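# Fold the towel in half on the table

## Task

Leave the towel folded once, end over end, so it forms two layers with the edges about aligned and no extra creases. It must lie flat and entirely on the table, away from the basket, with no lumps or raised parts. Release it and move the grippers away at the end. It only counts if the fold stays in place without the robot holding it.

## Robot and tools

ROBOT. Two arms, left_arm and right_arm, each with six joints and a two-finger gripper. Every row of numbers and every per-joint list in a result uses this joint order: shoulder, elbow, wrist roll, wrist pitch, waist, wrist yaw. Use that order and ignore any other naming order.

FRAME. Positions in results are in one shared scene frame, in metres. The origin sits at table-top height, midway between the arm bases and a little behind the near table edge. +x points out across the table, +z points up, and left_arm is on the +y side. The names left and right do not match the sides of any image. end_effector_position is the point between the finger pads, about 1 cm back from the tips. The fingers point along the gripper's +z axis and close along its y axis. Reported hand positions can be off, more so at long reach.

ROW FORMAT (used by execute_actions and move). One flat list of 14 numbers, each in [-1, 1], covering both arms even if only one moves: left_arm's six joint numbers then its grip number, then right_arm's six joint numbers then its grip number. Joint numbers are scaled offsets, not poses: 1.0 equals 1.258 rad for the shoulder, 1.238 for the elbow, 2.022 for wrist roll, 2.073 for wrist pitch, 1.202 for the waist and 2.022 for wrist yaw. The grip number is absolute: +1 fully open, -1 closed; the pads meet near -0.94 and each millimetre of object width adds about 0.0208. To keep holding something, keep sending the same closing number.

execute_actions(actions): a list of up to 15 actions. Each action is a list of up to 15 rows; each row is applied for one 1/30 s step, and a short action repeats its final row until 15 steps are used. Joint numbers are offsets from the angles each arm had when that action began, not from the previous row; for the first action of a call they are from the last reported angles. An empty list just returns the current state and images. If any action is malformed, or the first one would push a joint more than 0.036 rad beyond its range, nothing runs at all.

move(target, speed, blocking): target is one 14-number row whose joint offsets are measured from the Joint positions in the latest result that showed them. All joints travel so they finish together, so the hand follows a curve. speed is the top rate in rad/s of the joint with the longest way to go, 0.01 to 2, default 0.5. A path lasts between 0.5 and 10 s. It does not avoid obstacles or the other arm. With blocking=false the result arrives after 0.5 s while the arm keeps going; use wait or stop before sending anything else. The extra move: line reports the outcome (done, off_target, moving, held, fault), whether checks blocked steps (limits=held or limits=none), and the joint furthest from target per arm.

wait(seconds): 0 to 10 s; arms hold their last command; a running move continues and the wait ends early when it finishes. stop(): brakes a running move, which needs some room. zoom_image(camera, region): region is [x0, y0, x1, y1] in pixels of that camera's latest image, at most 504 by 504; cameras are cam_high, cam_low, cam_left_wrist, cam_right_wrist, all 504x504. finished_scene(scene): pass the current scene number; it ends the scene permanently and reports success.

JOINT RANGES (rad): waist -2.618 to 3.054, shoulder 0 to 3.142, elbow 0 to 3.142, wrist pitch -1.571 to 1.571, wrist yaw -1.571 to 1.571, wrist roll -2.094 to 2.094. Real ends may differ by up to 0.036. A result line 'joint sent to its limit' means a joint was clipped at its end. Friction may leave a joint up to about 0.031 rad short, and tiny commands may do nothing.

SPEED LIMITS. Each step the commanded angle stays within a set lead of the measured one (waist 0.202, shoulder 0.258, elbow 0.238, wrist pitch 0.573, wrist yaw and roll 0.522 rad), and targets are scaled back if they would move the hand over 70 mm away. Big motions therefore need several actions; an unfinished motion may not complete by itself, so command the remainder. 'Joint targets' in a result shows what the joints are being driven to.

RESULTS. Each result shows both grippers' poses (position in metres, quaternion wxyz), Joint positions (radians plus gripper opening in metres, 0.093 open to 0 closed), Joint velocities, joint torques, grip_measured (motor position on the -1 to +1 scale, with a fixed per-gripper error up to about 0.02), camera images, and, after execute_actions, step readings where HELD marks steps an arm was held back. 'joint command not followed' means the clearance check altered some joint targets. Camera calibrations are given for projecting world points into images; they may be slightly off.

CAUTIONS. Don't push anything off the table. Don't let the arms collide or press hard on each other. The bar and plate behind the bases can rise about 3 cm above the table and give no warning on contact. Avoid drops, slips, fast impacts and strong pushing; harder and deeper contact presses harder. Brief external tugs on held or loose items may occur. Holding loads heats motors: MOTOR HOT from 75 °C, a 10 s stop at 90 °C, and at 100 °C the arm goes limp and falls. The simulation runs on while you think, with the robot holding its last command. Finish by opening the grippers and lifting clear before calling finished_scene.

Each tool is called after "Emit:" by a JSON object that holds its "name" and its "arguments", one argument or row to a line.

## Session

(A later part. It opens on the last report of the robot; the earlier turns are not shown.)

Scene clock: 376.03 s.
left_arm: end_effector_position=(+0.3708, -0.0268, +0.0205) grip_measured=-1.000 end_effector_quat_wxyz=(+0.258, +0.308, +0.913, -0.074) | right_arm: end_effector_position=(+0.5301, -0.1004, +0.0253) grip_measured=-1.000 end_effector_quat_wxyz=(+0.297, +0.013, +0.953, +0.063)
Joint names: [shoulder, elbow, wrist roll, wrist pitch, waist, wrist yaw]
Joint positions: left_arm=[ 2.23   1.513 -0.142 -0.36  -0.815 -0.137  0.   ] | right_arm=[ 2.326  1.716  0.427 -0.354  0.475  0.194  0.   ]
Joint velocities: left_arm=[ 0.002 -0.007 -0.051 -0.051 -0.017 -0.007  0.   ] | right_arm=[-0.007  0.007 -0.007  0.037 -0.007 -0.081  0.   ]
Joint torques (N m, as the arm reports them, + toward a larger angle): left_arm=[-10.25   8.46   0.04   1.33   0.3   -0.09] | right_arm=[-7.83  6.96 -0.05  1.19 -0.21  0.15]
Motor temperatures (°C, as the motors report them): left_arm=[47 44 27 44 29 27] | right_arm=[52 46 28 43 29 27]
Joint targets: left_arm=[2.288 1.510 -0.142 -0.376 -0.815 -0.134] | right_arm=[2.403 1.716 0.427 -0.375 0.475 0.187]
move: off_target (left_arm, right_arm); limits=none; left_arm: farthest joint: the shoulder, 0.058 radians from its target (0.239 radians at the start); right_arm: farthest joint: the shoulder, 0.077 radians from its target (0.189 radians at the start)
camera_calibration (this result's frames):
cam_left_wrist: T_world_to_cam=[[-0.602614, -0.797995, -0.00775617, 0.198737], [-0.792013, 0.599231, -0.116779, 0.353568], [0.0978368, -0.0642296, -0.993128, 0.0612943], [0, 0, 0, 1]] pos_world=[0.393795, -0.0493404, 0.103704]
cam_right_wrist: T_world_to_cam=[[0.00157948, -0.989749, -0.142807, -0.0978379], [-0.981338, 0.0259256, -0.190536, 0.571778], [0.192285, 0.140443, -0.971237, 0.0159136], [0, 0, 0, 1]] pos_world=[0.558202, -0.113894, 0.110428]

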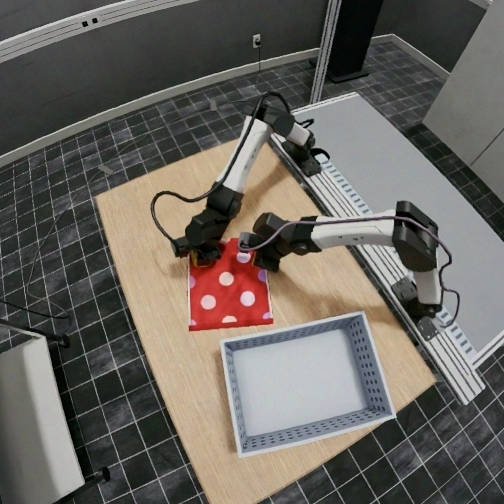

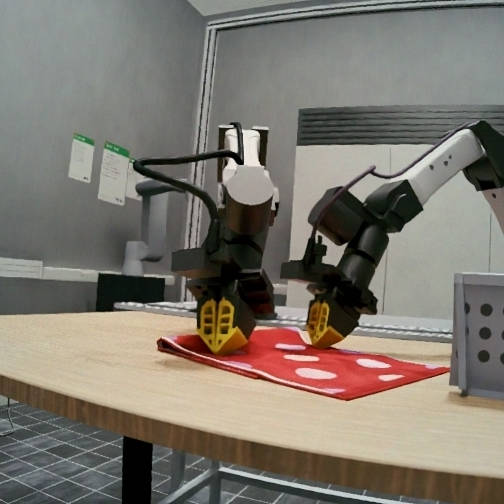

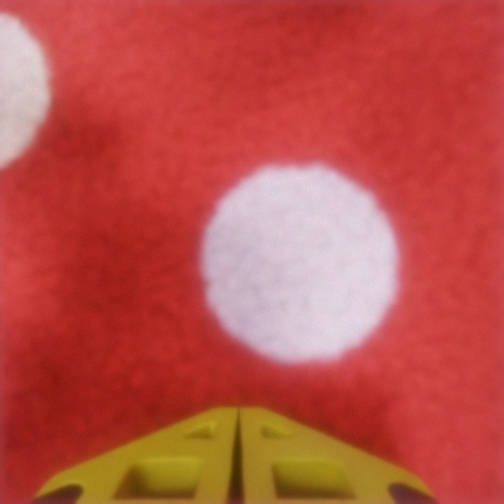

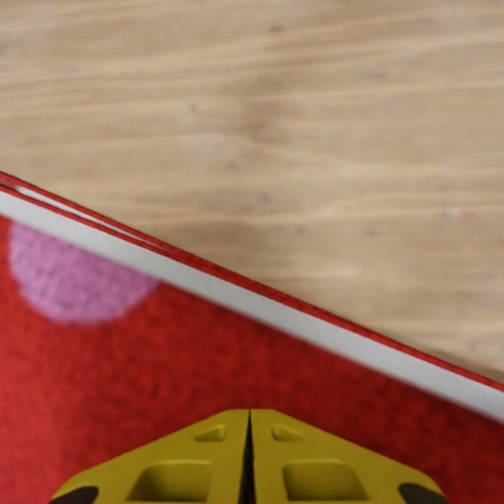

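Emit:
{"name": "move", "arguments": {
  "target": [0.118,0.10,0,0,-0.175,0,-1,-0.21,-0.40,0,0,-0.095,0,-1],
  "speed": 0.25
}}

Scene clock: 391.83 s.
left_arm: end_effector_position=(+0.3165, -0.1147, +0.0219) grip_measured=-1.000 end_effector_quat_wxyz=(+0.282, +0.384, +0.874, -0.098) | right_arm: end_effector_position=(+0.4690, -0.1858, +0.0238) grip_measured=-1.000 end_effector_quat_wxyz=(+0.274, +0.058, +0.959, +0.038)
Joint names: [shoulder, elbow, wrist roll, wrist pitch, waist, wrist yaw]
Joint positions: left_arm=[ 2.325  1.638 -0.142 -0.337 -1.004 -0.169  0.   ] | right_arm=[ 2.047  1.282  0.427 -0.253  0.375  0.192  0.   ]
Joint velocities: left_arm=[-0.012 -0.007  0.007 -0.051 -0.017 -0.007  0.   ] | right_arm=[-0.017 -0.012  0.007  0.022 -0.012 -0.066  0.   ]
Joint torques (N m, as the arm reports them, + toward a larger angle): left_arm=[-11.48   8.63   0.05   1.34  -1.41   0.2 ] | right_arm=[-10.67   1.9   -0.04   0.37  -1.47   0.28]
Motor temperatures (°C, as the motors report them): left_arm=[48 44 27 42 29 27] | right_arm=[51 45 28 41 29 27]
Joint targets: left_arm=[2.379 1.636 -0.142 -0.360 -1.025 -0.137] | right_arm=[2.062 1.220 0.427 -0.354 0.361 0.194]
move: off_target (left_arm, right_arm); limits=none; left_arm: farthest joint: the shoulder, 0.054 radians from its target (0.148 radians at the start); right_arm: farthest joint: the wrist pitch, 0.101 radians from its target (0.000 radians at the start)
camera_calibration (this result's frames):
cam_left_wrist: T_world_to_cam=[[-0.728612, -0.684252, -0.0303906, 0.149272], [-0.669537, 0.720893, -0.17898, 0.339959], [0.144376, -0.110059, -0.983383, 0.0421515], [0, 0, 0, 1]] pos_world=[0.330291, -0.138295, 0.106833]
cam_right_wrist: T_world_to_cam=[[-0.101286, -0.98785, -0.11787, -0.134442], [-0.983292, 0.117416, -0.139105, 0.530384], [0.151255, 0.101811, -0.983238, 0.0504924], [0, 0, 0, 1]] pos_world=[0.500268, -0.200225, 0.107578]

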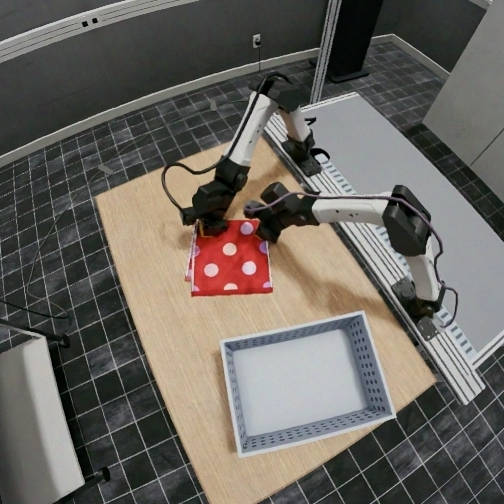

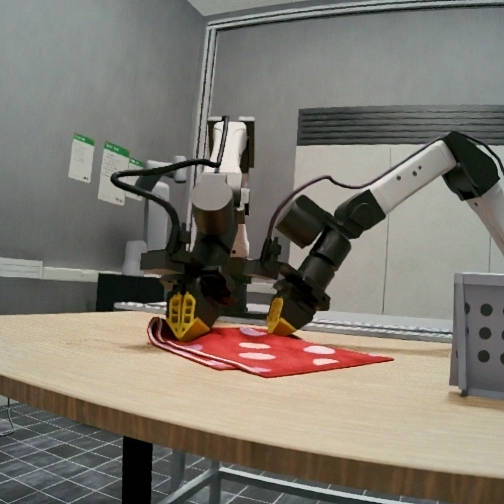

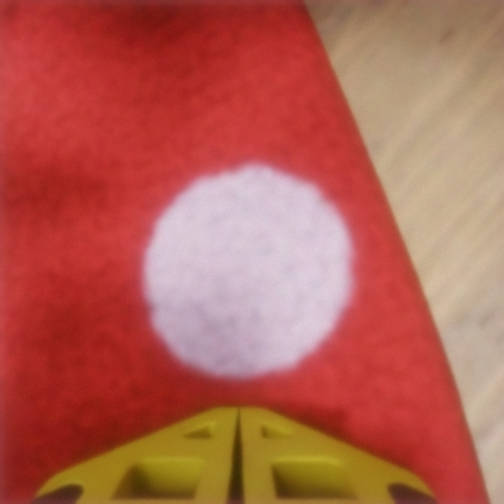

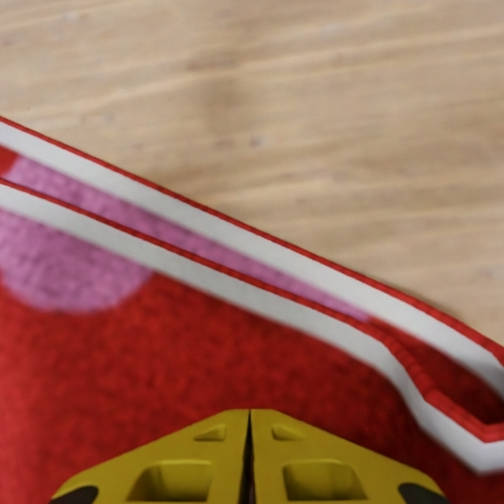

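Emit:
{"name": "move", "arguments": {
  "target": [-0.3,0,0,0,-0.1,0,-1,-0.25,0,0,0,-0.2,0,-1],
  "speed": 0.6
}}

Emit:
{"name": "zoom_image", "arguments": {
  "camera": "cam_high",
  "region": [150,170,330,350]
}}

Emit:
{"name": "zoom_image", "arguments": {
  "camera": "cam_low",
  "region": [130,270,504,450]
}}

Scene clock: 405.63 s.
left_arm: end_effector_position=(+0.2640, -0.1430, +0.2367) grip_measured=-1.000 end_effector_quat_wxyz=(+0.422, +0.381, +0.792, -0.224) | right_arm: end_effector_position=(+0.5012, -0.3050, +0.1617) grip_measured=-1.000 end_effector_quat_wxyz=(+0.407, +0.181, +0.894, +0.044)
Joint names: [shoulder, elbow, wrist roll, wrist pitch, waist, wrist yaw]
Joint positions: left_arm=[ 1.932  1.638 -0.142 -0.333 -1.117 -0.173  0.   ] | right_arm=[ 1.745  1.282  0.427 -0.253  0.133  0.192  0.   ]
Joint velocities: left_arm=[ 0.002 -0.012  0.022  0.007  0.017  0.037  0.   ] | right_arm=[-0.022  0.007  0.022  0.066  0.002 -0.051  0.   ]
Joint torques (N m, as the arm reports them, + toward a larger angle): left_arm=[-12.21  10.24   0.04   2.12  -0.4   -0.06] | right_arm=[-11.44   7.49  -0.05   1.68  -0.14   0.2 ]
Motor temperatures (°C, as the motors report them): left_arm=[49 44 27 42 29 27] | right_arm=[51 43 28 40 29 27]
Joint targets: left_arm=[1.947 1.638 -0.142 -0.338 -1.124 -0.169] | right_arm=[1.732 1.282 0.427 -0.253 0.134 0.192]
move: done; limits=none; left_arm: farthest joint: the shoulder, 0.015 radians from its target (0.377 radians at the start); right_arm: farthest joint: the shoulder, 0.012 radians from its target (0.314 radians at the start)
camera_calibration (this result's frames):
cam_left_wrist: T_world_to_cam=[[-0.797761, -0.601213, 0.0460365, 0.110275], [-0.52642, 0.657213, -0.5394, 0.402078], [0.294039, -0.454547, -0.84079, 0.135267], [0, 0, 0, 1]] pos_world=[0.259861, -0.136467, 0.325535]
cam_right_wrist: T_world_to_cam=[[-0.293432, -0.924826, -0.242064, -0.0970334], [-0.84536, 0.369257, -0.386025, 0.642869], [0.44639, 0.0913589, -0.890163, 0.0271633], [0, 0, 0, 1]] pos_world=[0.502858, -0.329604, 0.248855]

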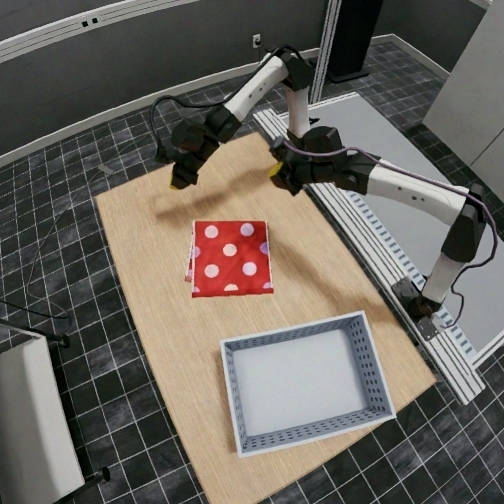

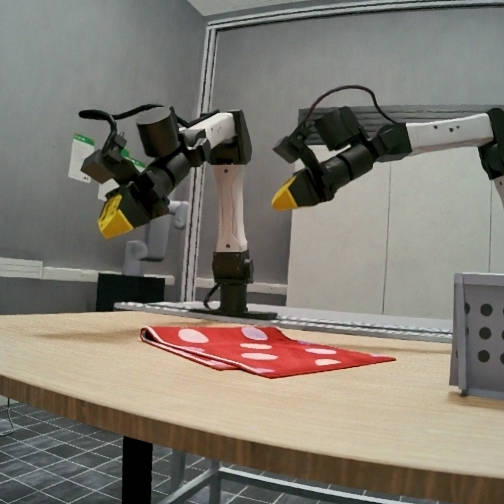

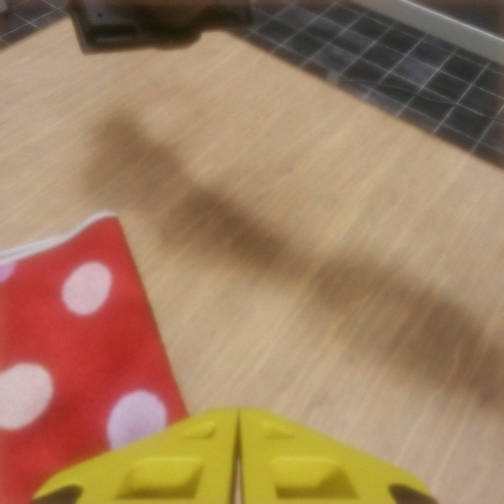

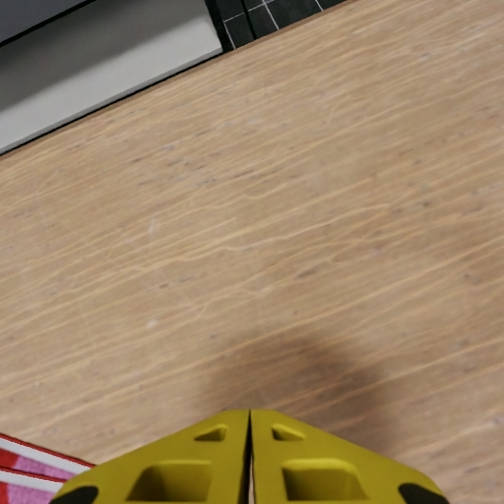

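Region (150, 170, 330, 350) of cam_high's 504x504 image, scaled by 2.800, with more detail than that image has.

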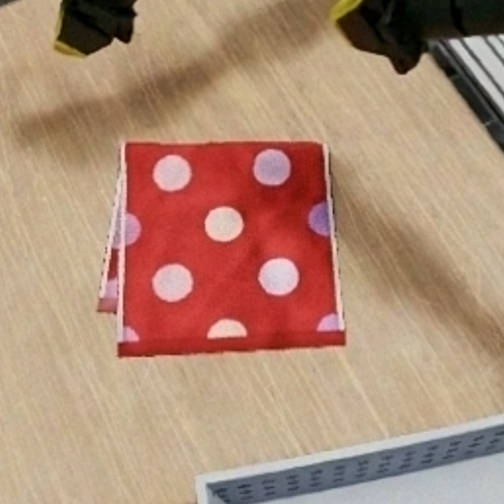

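Region (130, 270, 504, 450) of cam_low's 504x504 image, scaled by 1.348, with more detail than that image has; it fills the top 243 rows of this view, and the rest is white.

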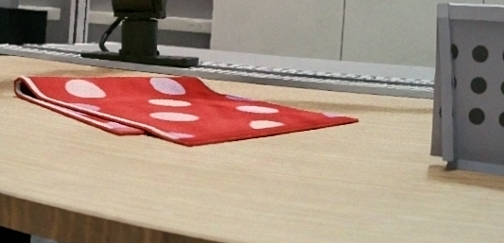

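Emit:
{"name": "move", "arguments": {
  "target": [0.0,-0.24,0,-0.03,0.39,0,-1,0.47,0.55,0,-0.05,0.395,0,-1],
  "speed": 0.8
}}

Scene clock: 439.13 s.
left_arm: end_effector_position=(+0.4062, +0.0706, +0.1026) grip_measured=-1.000 end_effector_quat_wxyz=(+0.314, +0.213, +0.923, -0.058) | right_arm: end_effector_position=(+0.5388, -0.0054, +0.1052) grip_measured=-1.000 end_effector_quat_wxyz=(+0.373, -0.036, +0.917, +0.134)
Joint names: [shoulder, elbow, wrist roll, wrist pitch, waist, wrist yaw]
Joint positions: left_arm=[ 1.93   1.354 -0.142 -0.393 -0.641 -0.174  0.   ] | right_arm=[ 2.339  1.926  0.427 -0.352  0.609  0.191  0.   ]
Joint velocities: left_arm=[ 0.002  0.017 -0.081  0.037 -0.007  0.007  0.   ] | right_arm=[ 0.002 -0.007  0.037 -0.022 -0.007  0.007  0.   ]
Joint torques (N m, as the arm reports them, + toward a larger angle): left_arm=[-12.65   8.03   0.05   1.63  -0.52  -0.12] | right_arm=[-15.71  10.25  -0.05   1.6   -0.26   0.25]
Motor temperatures (°C, as the motors report them): left_arm=[51 45 27 44 29 27] | right_arm=[53 44 28 42 29 27]
Joint targets: left_arm=[1.932 1.341 -0.142 -0.395 -0.648 -0.173] | right_arm=[2.336 1.963 0.427 -0.356 0.608 0.193]
move: off_target (right_arm); limits=none; left_arm: farthest joint: the elbow, 0.014 radians from its target (0.297 radians at the start); right_arm: farthest joint: the elbow, 0.037 radians from its target (0.681 radians at the start)
camera_calibration (this result's frames):
cam_left_wrist: T_world_to_cam=[[-0.434358, -0.900672, -0.0110639, 0.237611], [-0.877067, 0.425708, -0.222546, 0.390472], [0.205151, -0.0869607, -0.974859, 0.101716], [0, 0, 0, 1]] pos_world=[0.424811, 0.0566279, 0.188686]
cam_right_wrist: T_world_to_cam=[[0.158737, -0.959068, -0.234503, -0.0672172], [-0.930575, -0.0659705, -0.360108, 0.583039], [0.329898, 0.275385, -0.902957, -0.00210863], [0, 0, 0, 1]] pos_world=[0.553927, -0.0254218, 0.19229]

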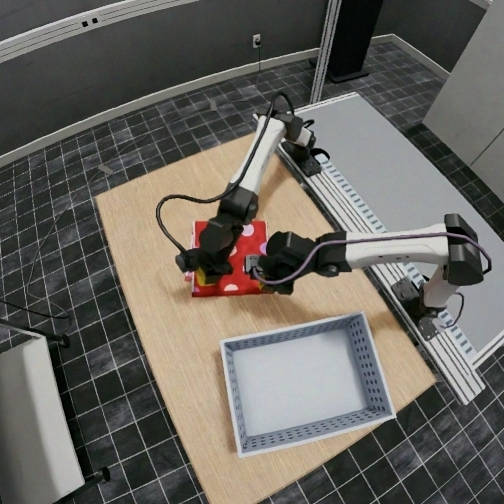

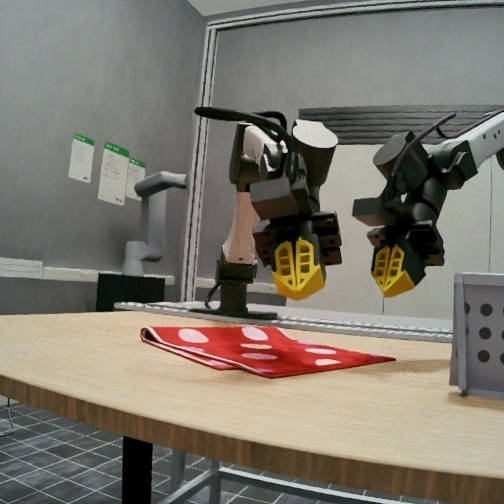

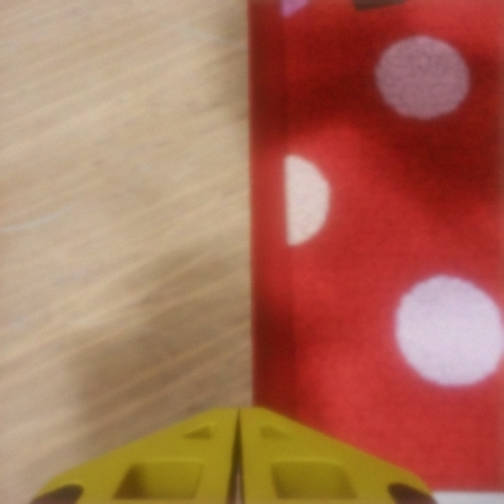

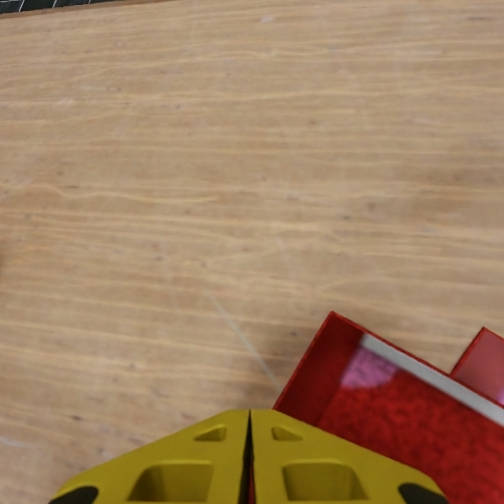

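Emit:
{"name": "move", "arguments": {
  "target": [0.19,0,0,0,-0.045,0,-1,0.17,0.01,0,0,0,0,-1],
  "speed": 0.25
}}

Scene clock: 452.83 s.
left_arm: end_effector_position=(+0.3889, +0.0613, +0.0172) grip_measured=-1.000 end_effector_quat_wxyz=(+0.240, +0.244, +0.940, -0.021) | right_arm: end_effector_position=(+0.5355, -0.0047, +0.0252) grip_measured=-1.000 end_effector_quat_wxyz=(+0.328, -0.043, +0.938, +0.104)
Joint names: [shoulder, elbow, wrist roll, wrist pitch, waist, wrist yaw]
Joint positions: left_arm=[ 2.121  1.357 -0.142 -0.382 -0.679 -0.188  0.   ] | right_arm=[ 2.485  1.94   0.427 -0.335  0.609  0.197  0.   ]
Joint velocities: left_arm=[-0.012  0.002 -0.037 -0.051 -0.012 -0.007  0.   ] | right_arm=[-0.002  0.002  0.022  0.037 -0.007 -0.037  0.   ]
Joint torques (N m, as the arm reports them, + toward a larger angle): left_arm=[-9.54  8.11  0.04  1.21 -1.16  0.01] | right_arm=[-10.05   7.08  -0.05   1.34  -0.19   0.15]
Motor temperatures (°C, as the motors report them): left_arm=[52 44 27 43 29 27] | right_arm=[57 46 28 41 29 27]
Joint targets: left_arm=[2.169 1.355 -0.142 -0.393 -0.695 -0.174] | right_arm=[2.552 1.939 0.427 -0.353 0.609 0.191]
move: off_target (left_arm, right_arm); limits=none; left_arm: farthest joint: the shoulder, 0.048 radians from its target (0.239 radians at the start); right_arm: farthest joint: the shoulder, 0.067 radians from its target (0.214 radians at the start)
camera_calibration (this result's frames):
cam_left_wrist: T_world_to_cam=[[-0.470227, -0.880441, -0.0609036, 0.234377], [-0.879174, 0.47334, -0.0547909, 0.355298], [0.0770683, 0.0277806, -0.996639, 0.0643459], [0, 0, 0, 1]] pos_world=[0.41762, 0.0363909, 0.0978712]
cam_right_wrist: T_world_to_cam=[[0.140128, -0.973497, -0.180743, -0.0763015], [-0.959525, -0.0884775, -0.267363, 0.56426], [0.244286, 0.210893, -0.946493, -0.0268112], [0, 0, 0, 1]] pos_world=[0.558663, -0.0187006, 0.111695]

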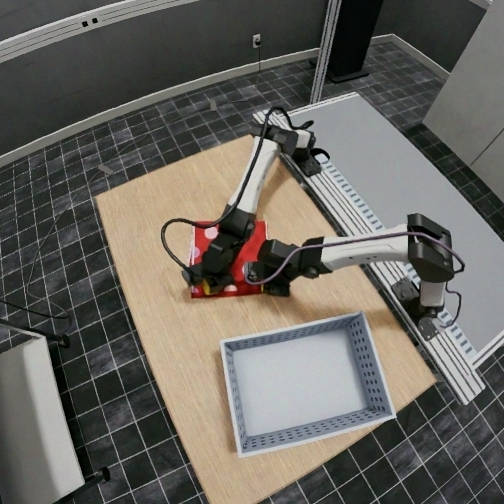

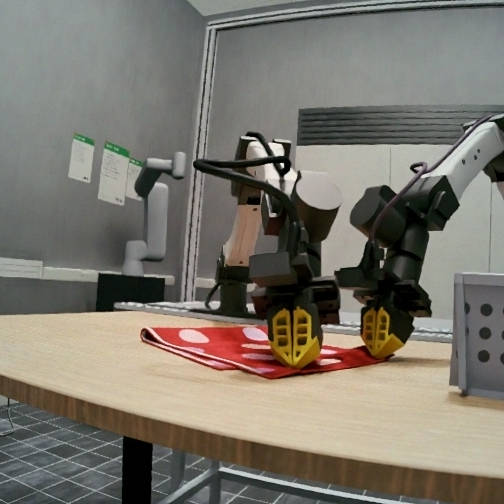

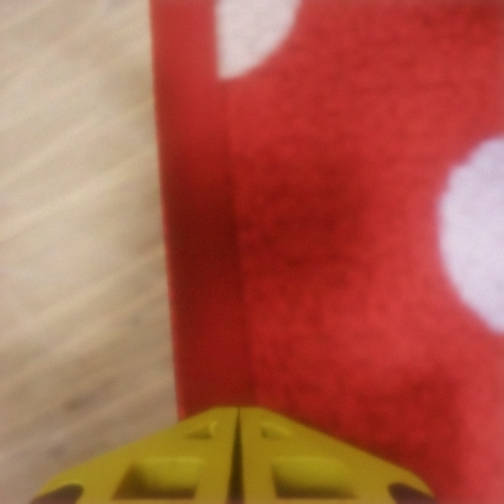

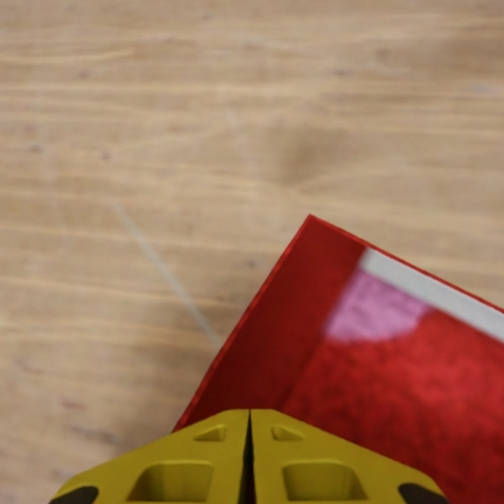

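Emit:
{"name": "move", "arguments": {
  "target": [0.125,0.125,0,0,-0.11,0,-1,-0.05,-0.155,0,0,-0.083,0,-1],
  "speed": 0.2
}}

Scene clock: 463.80 s.
left_arm: end_effector_position=(+0.3867, -0.0060, +0.0189) grip_measured=-1.000 end_effector_quat_wxyz=(+0.269, +0.287, +0.919, -0.034) | right_arm: end_effector_position=(+0.5416, -0.0502, +0.0250) grip_measured=-1.000 end_effector_quat_wxyz=(+0.327, -0.013, +0.939, +0.104)
Joint names: [shoulder, elbow, wrist roll, wrist pitch, waist, wrist yaw]
Joint positions: left_arm=[ 2.233  1.51  -0.142 -0.367 -0.79  -0.217  0.   ] | right_arm=[ 2.406  1.8    0.427 -0.27   0.533  0.167  0.   ]
Joint velocities: left_arm=[ 0.002  0.007 -0.051  0.007 -0.007 -0.022  0.   ] | right_arm=[ 0.002  0.002 -0.022 -0.037 -0.002  0.051  0.   ]
Joint torques (N m, as the arm reports them, + toward a larger angle): left_arm=[-11.19   8.69   0.04   1.31  -1.42   0.14] | right_arm=[-14.01   3.21  -0.05   0.89  -2.47   0.6 ]
Motor temperatures (°C, as the motors report them): left_arm=[50 44 27 42 29 27] | right_arm=[56 45 28 41 29 27]
Joint targets: left_arm=[2.278 1.512 -0.142 -0.382 -0.811 -0.188] | right_arm=[2.423 1.748 0.427 -0.335 0.509 0.197]
move: off_target (left_arm, right_arm); limits=none; left_arm: farthest joint: the shoulder, 0.045 radians from its target (0.158 radians at the start); right_arm: farthest joint: the wrist pitch, 0.065 radians from its target (0.000 radians at the start)
camera_calibration (this result's frames):
cam_left_wrist: T_world_to_cam=[[-0.548577, -0.832544, -0.0770247, 0.20513], [-0.824254, 0.553958, -0.117204, 0.365732], [0.140246, -0.000807371, -0.990116, 0.043344], [0, 0, 0, 1]] pos_world=[0.407906, -0.0317852, 0.101581]
cam_right_wrist: T_world_to_cam=[[0.0826918, -0.975865, -0.202111, -0.0899333], [-0.965662, -0.028341, -0.258251, 0.572175], [0.24629, 0.216526, -0.9447, -0.019746], [0, 0, 0, 1]] pos_world=[0.564828, -0.0672713, 0.110934]

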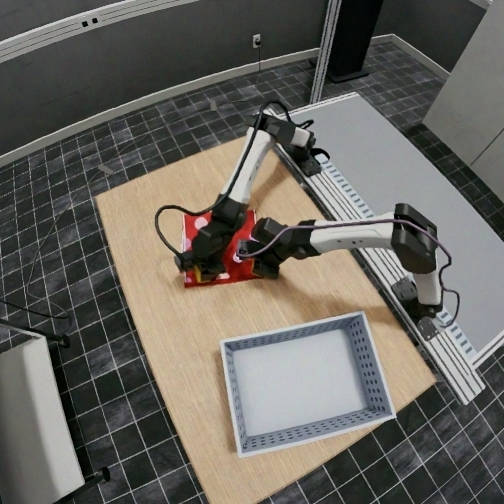

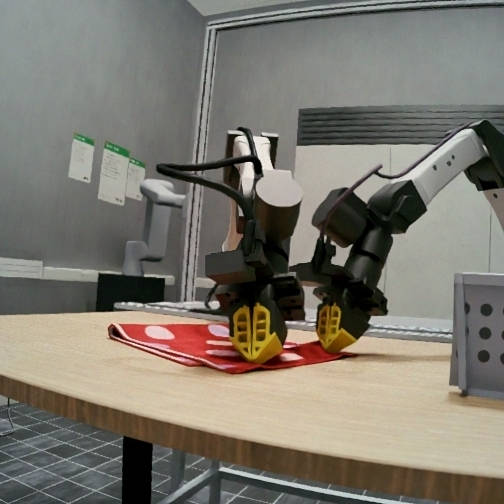

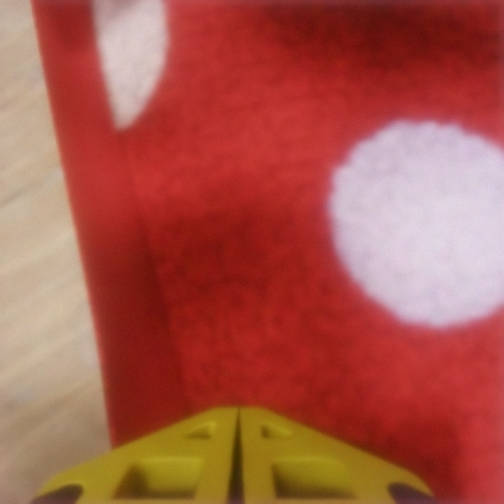

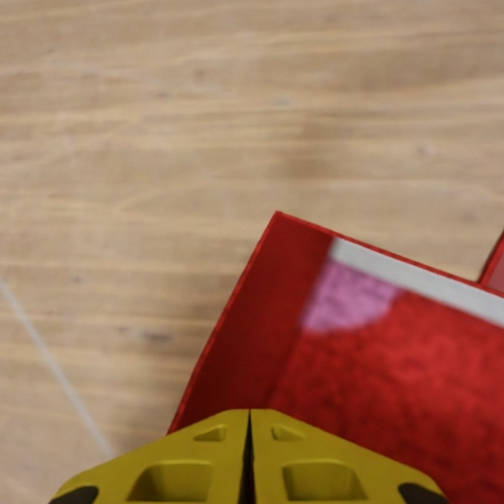

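Emit:
{"name": "move", "arguments": {
  "target": [-0.3,0,0,0,-0.1,0,-1,-0.35,0,0,0,-0.2,0,-1],
  "speed": 0.7
}}

Emit:
{"name": "zoom_image", "arguments": {
  "camera": "cam_high",
  "region": [150,170,330,350]
}}

Emit:
{"name": "zoom_image", "arguments": {
  "camera": "cam_low",
  "region": [90,270,504,450]
}}

Scene clock: 472.80 s.
left_arm: end_effector_position=(+0.3495, -0.0442, +0.2182) grip_measured=-1.000 end_effector_quat_wxyz=(+0.423, +0.291, +0.846, -0.144) | right_arm: end_effector_position=(+0.5859, -0.2022, +0.2734) grip_measured=-1.000 end_effector_quat_wxyz=(+0.510, +0.115, +0.842, +0.133)
Joint names: [shoulder, elbow, wrist roll, wrist pitch, waist, wrist yaw]
Joint positions: left_arm=[ 1.844  1.51  -0.142 -0.364 -0.901 -0.22   0.   ] | right_arm=[ 1.969  1.8    0.427 -0.279  0.288  0.168  0.   ]
Joint velocities: left_arm=[ 0.002 -0.007  0.007 -0.037  0.017  0.007  0.   ] | right_arm=[ 0.002 -0.022 -0.081  0.037  0.007 -0.051  0.   ]
Joint torques (N m, as the arm reports them, + toward a larger angle): left_arm=[-11.44  10.07   0.04   2.02  -0.44  -0.09] | right_arm=[-13.13   7.92  -0.05   1.99   0.28   0.16]
Motor temperatures (°C, as the motors report them): left_arm=[51 44 27 42 29 27] | right_arm=[58 44 28 40 29 27]
Joint targets: left_arm=[1.856 1.510 -0.142 -0.367 -0.910 -0.217] | right_arm=[1.966 1.800 0.427 -0.270 0.292 0.167]
move: done; limits=none; left_arm: farthest joint: the shoulder, 0.012 radians from its target (0.377 radians at the start); right_arm: farthest joint: the wrist pitch, 0.009 radians from its target (0.000 radians at the start)
camera_calibration (this result's frames):
cam_left_wrist: T_world_to_cam=[[-0.621082, -0.783665, 0.0111945, 0.176529], [-0.690171, 0.540105, -0.481613, 0.411614], [0.371377, -0.306848, -0.876312, 0.126712], [0, 0, 0, 1]] pos_world=[0.346665, -0.0450933, 0.307302]
cam_right_wrist: T_world_to_cam=[[-0.0611258, -0.932015, -0.357228, -0.0561794], [-0.768812, 0.272209, -0.578645, 0.707807], [0.636547, 0.239271, -0.733183, -0.0449821], [0, 0, 0, 1]] pos_world=[0.56937, -0.234269, 0.356521]

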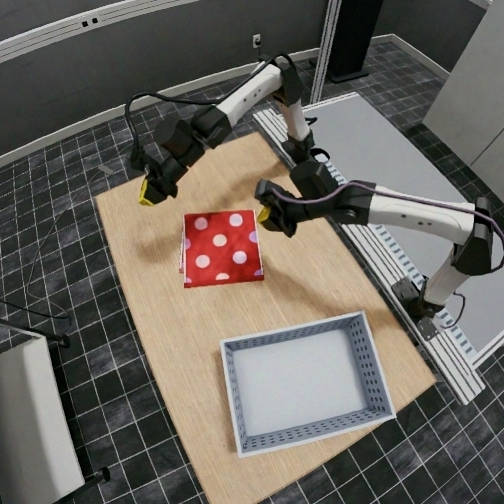

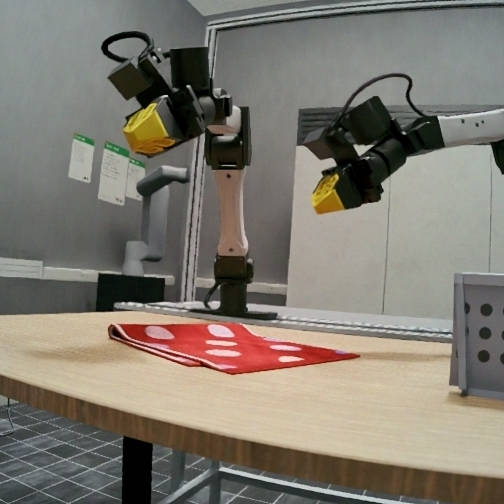

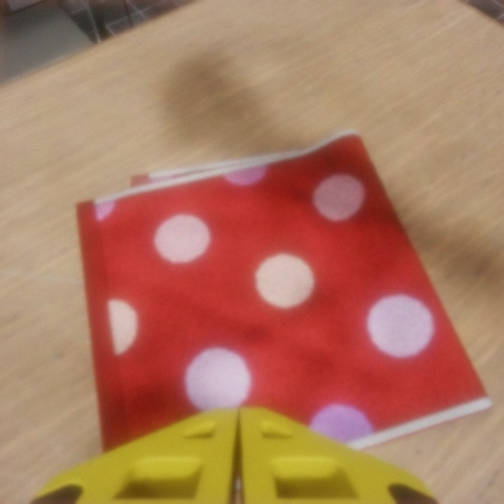

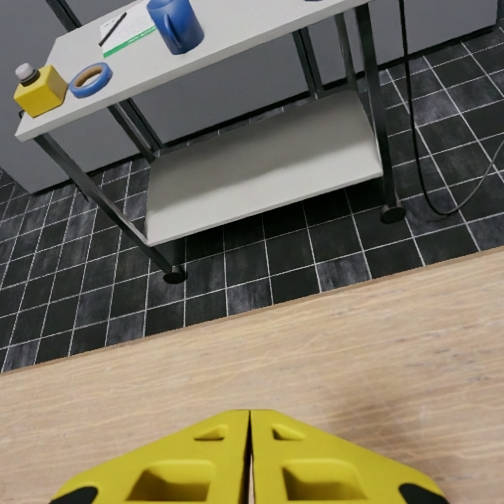

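Region (150, 170, 330, 350) of cam_high's 504x504 image, scaled by 2.800, with more detail than that image has.

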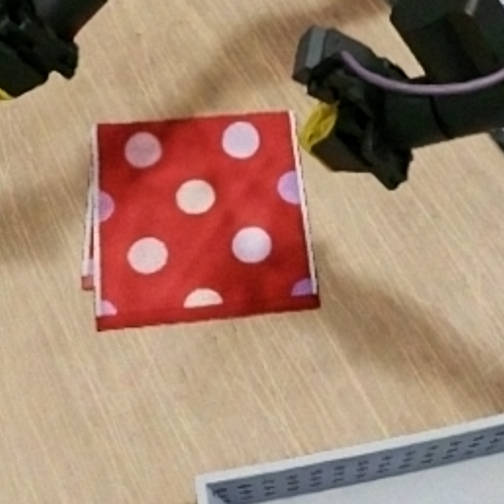

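Region (90, 270, 504, 450) of cam_low's 504x504 image, scaled by 1.217, with more detail than that image has; it fills the top 219 rows of this view, and the rest is white.

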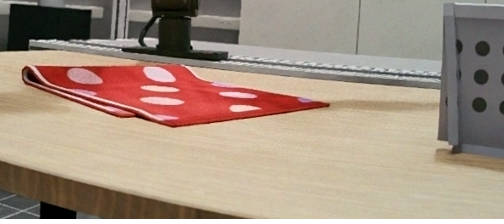

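Emit:
{"name": "move", "arguments": {
  "target": [0.32,0.194,0,0,-0.066,0,-1,0.0,-0.34,0,-0.04,0.027,0,-1],
  "speed": 0.7
}}

Scene clock: 510.77 s.
left_arm: end_effector_position=(+0.3531, -0.1199, +0.1064) grip_measured=-1.000 end_effector_quat_wxyz=(+0.358, +0.343, +0.861, -0.115) | right_arm: end_effector_position=(+0.4925, -0.2123, +0.0813) grip_measured=-1.000 end_effector_quat_wxyz=(+0.301, +0.091, +0.948, +0.050)
Joint names: [shoulder, elbow, wrist roll, wrist pitch, waist, wrist yaw]
Joint positions: left_arm=[ 2.236  1.738 -0.142 -0.366 -0.971 -0.221  0.   ] | right_arm=[ 1.969  1.387  0.427 -0.367  0.305  0.168  0.   ]
Joint velocities: left_arm=[ 0.002  0.017 -0.022 -0.007  0.012 -0.037  0.   ] | right_arm=[ 0.007 -0.007 -0.022 -0.007 -0.007  0.022  0.   ]
Joint torques (N m, as the arm reports them, + toward a larger angle): left_arm=[-15.23  10.7    0.04   1.87  -0.51  -0.14] | right_arm=[-11.93   6.44  -0.05   1.45   1.3    0.23]
Motor temperatures (°C, as the motors report them): left_arm=[51 46 27 44 29 27] | right_arm=[59 45 28 43 29 27]
Joint targets: left_arm=[2.246 1.750 -0.142 -0.364 -0.980 -0.221] | right_arm=[1.969 1.379 0.427 -0.362 0.321 0.168]
move: done; limits=none; left_arm: farthest joint: the elbow, 0.012 radians from its target (0.240 radians at the start); right_arm: farthest joint: the waist, 0.015 radians from its target (0.033 radians at the start)
camera_calibration (this result's frames):
cam_left_wrist: T_world_to_cam=[[-0.677262, -0.735016, -0.0326863, 0.150976], [-0.684829, 0.646012, -0.33716, 0.396616], [0.268933, -0.205961, -0.94088, 0.0593163], [0, 0, 0, 1]] pos_world=[0.357912, -0.133032, 0.194467]
cam_right_wrist: T_world_to_cam=[[-0.151789, -0.97469, -0.164133, -0.120011], [-0.965096, 0.182007, -0.188315, 0.573404], [0.213423, 0.12982, -0.968296, 0.0803165], [0, 0, 0, 1]] pos_world=[0.518032, -0.231764, 0.166053]

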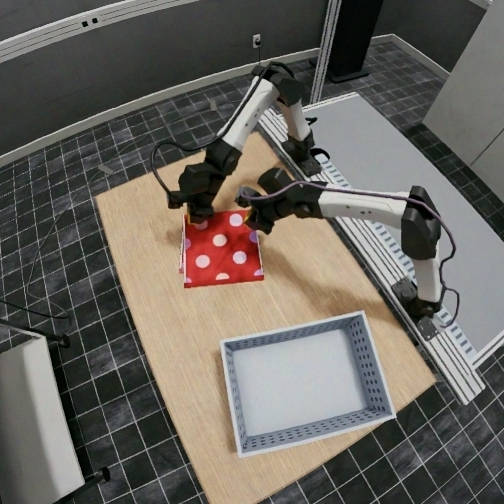

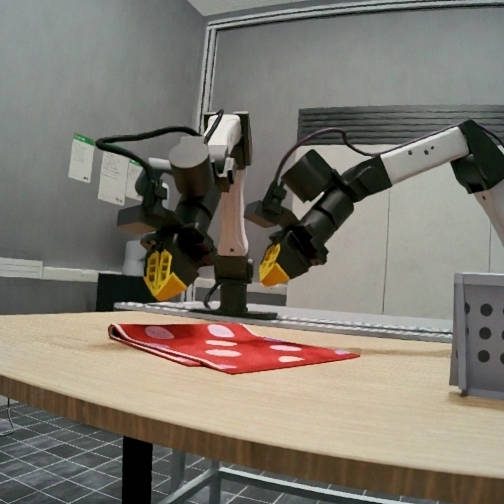

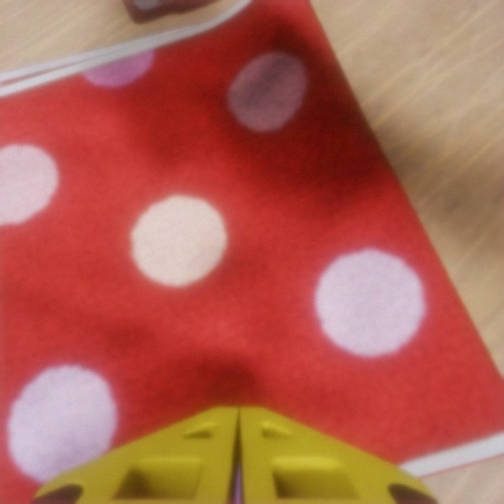

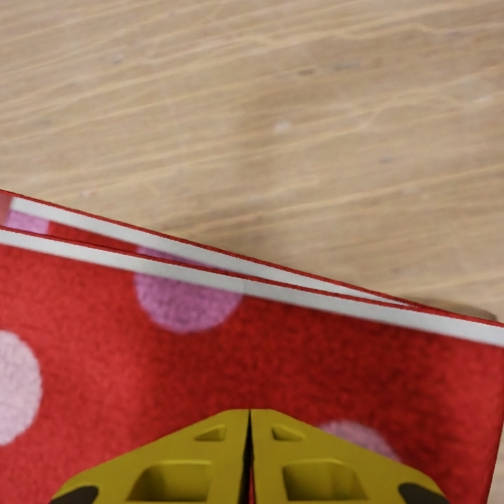

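Emit:
{"name": "move", "arguments": {
  "target": [0.16,0,0,0,0,0,-1,0.15,0,0,0,0,0,-1],
  "speed": 0.3
}}

Scene clock: 515.60 s.
left_arm: end_effector_position=(+0.3501, -0.1165, +0.0225) grip_measured=-1.000 end_effector_quat_wxyz=(+0.307, +0.358, +0.878, -0.078) | right_arm: end_effector_position=(+0.4862, -0.2124, +0.0235) grip_measured=-1.000 end_effector_quat_wxyz=(+0.252, +0.087, +0.963, +0.029)
Joint names: [shoulder, elbow, wrist roll, wrist pitch, waist, wrist yaw]
Joint positions: left_arm=[ 2.393  1.741 -0.142 -0.347 -0.971 -0.224  0.   ] | right_arm=[ 2.094  1.387  0.427 -0.353  0.305  0.172  0.   ]
Joint velocities: left_arm=[-0.007  0.017  0.037 -0.037 -0.007 -0.022  0.   ] | right_arm=[-0.012  0.012  0.007  0.007 -0.007  0.037  0.   ]
Joint torques (N m, as the arm reports them, + toward a larger angle): left_arm=[-12.86   8.73   0.03   1.4    0.14  -0.12] | right_arm=[-6.8   6.57 -0.04  1.13 -0.19  0.19]
Motor temperatures (°C, as the motors report them): left_arm=[52 46 27 44 29 27] | right_arm=[59 45 28 43 29 27]
Joint targets: left_arm=[2.437 1.738 -0.142 -0.366 -0.971 -0.221] | right_arm=[2.158 1.387 0.427 -0.367 0.305 0.169]
move: off_target (left_arm, right_arm); limits=none; left_arm: farthest joint: the shoulder, 0.045 radians from its target (0.202 radians at the start); right_arm: farthest joint: the shoulder, 0.063 radians from its target (0.188 radians at the start)
camera_calibration (this result's frames):
cam_left_wrist: T_world_to_cam=[[-0.680618, -0.729453, -0.0682398, 0.151317], [-0.704595, 0.677244, -0.211867, 0.371792], [0.200762, -0.0961191, -0.974913, 0.0193522], [0, 0, 0, 1]] pos_world=[0.361067, -0.139555, 0.107963]
cam_right_wrist: T_world_to_cam=[[-0.163735, -0.980129, -0.111975, -0.127145], [-0.980364, 0.174309, -0.0922131, 0.559919], [0.109899, 0.0946778, -0.989423, 0.0690578], [0, 0, 0, 1]] pos_world=[0.520516, -0.228756, 0.105722]

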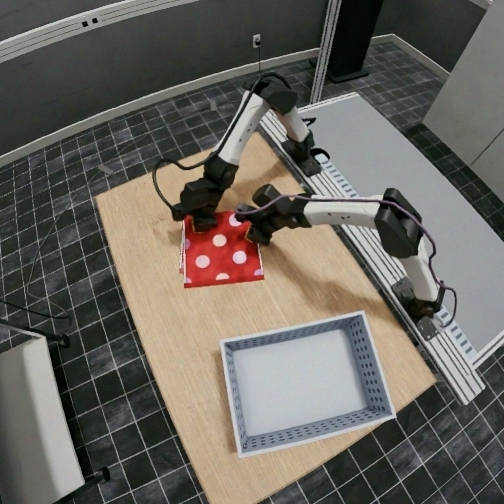

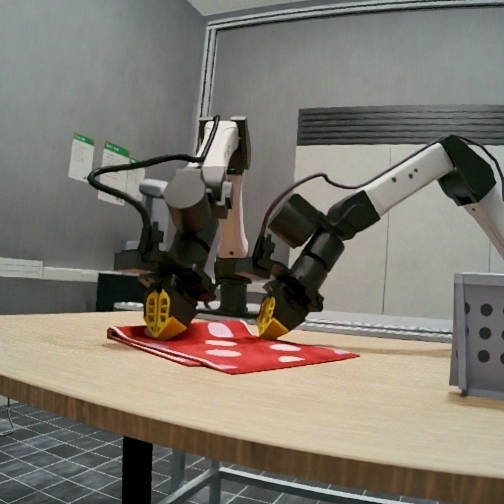

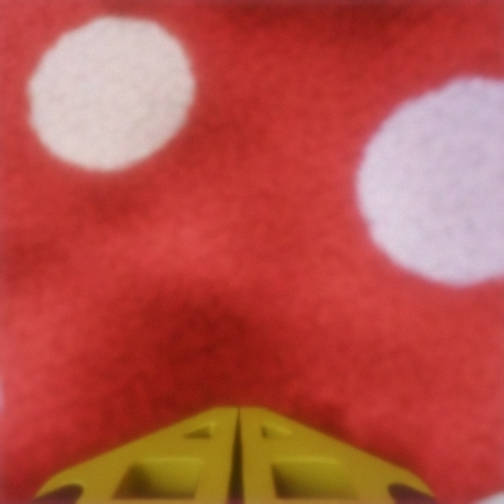

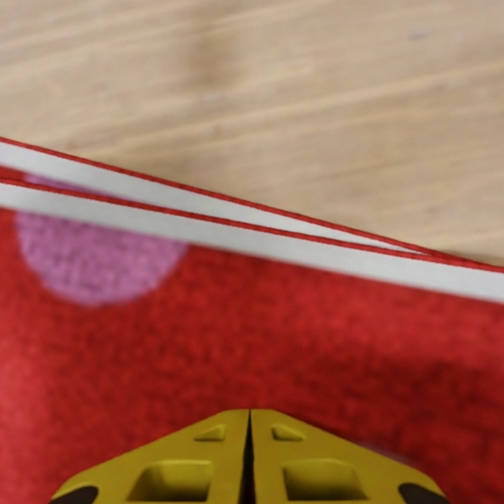

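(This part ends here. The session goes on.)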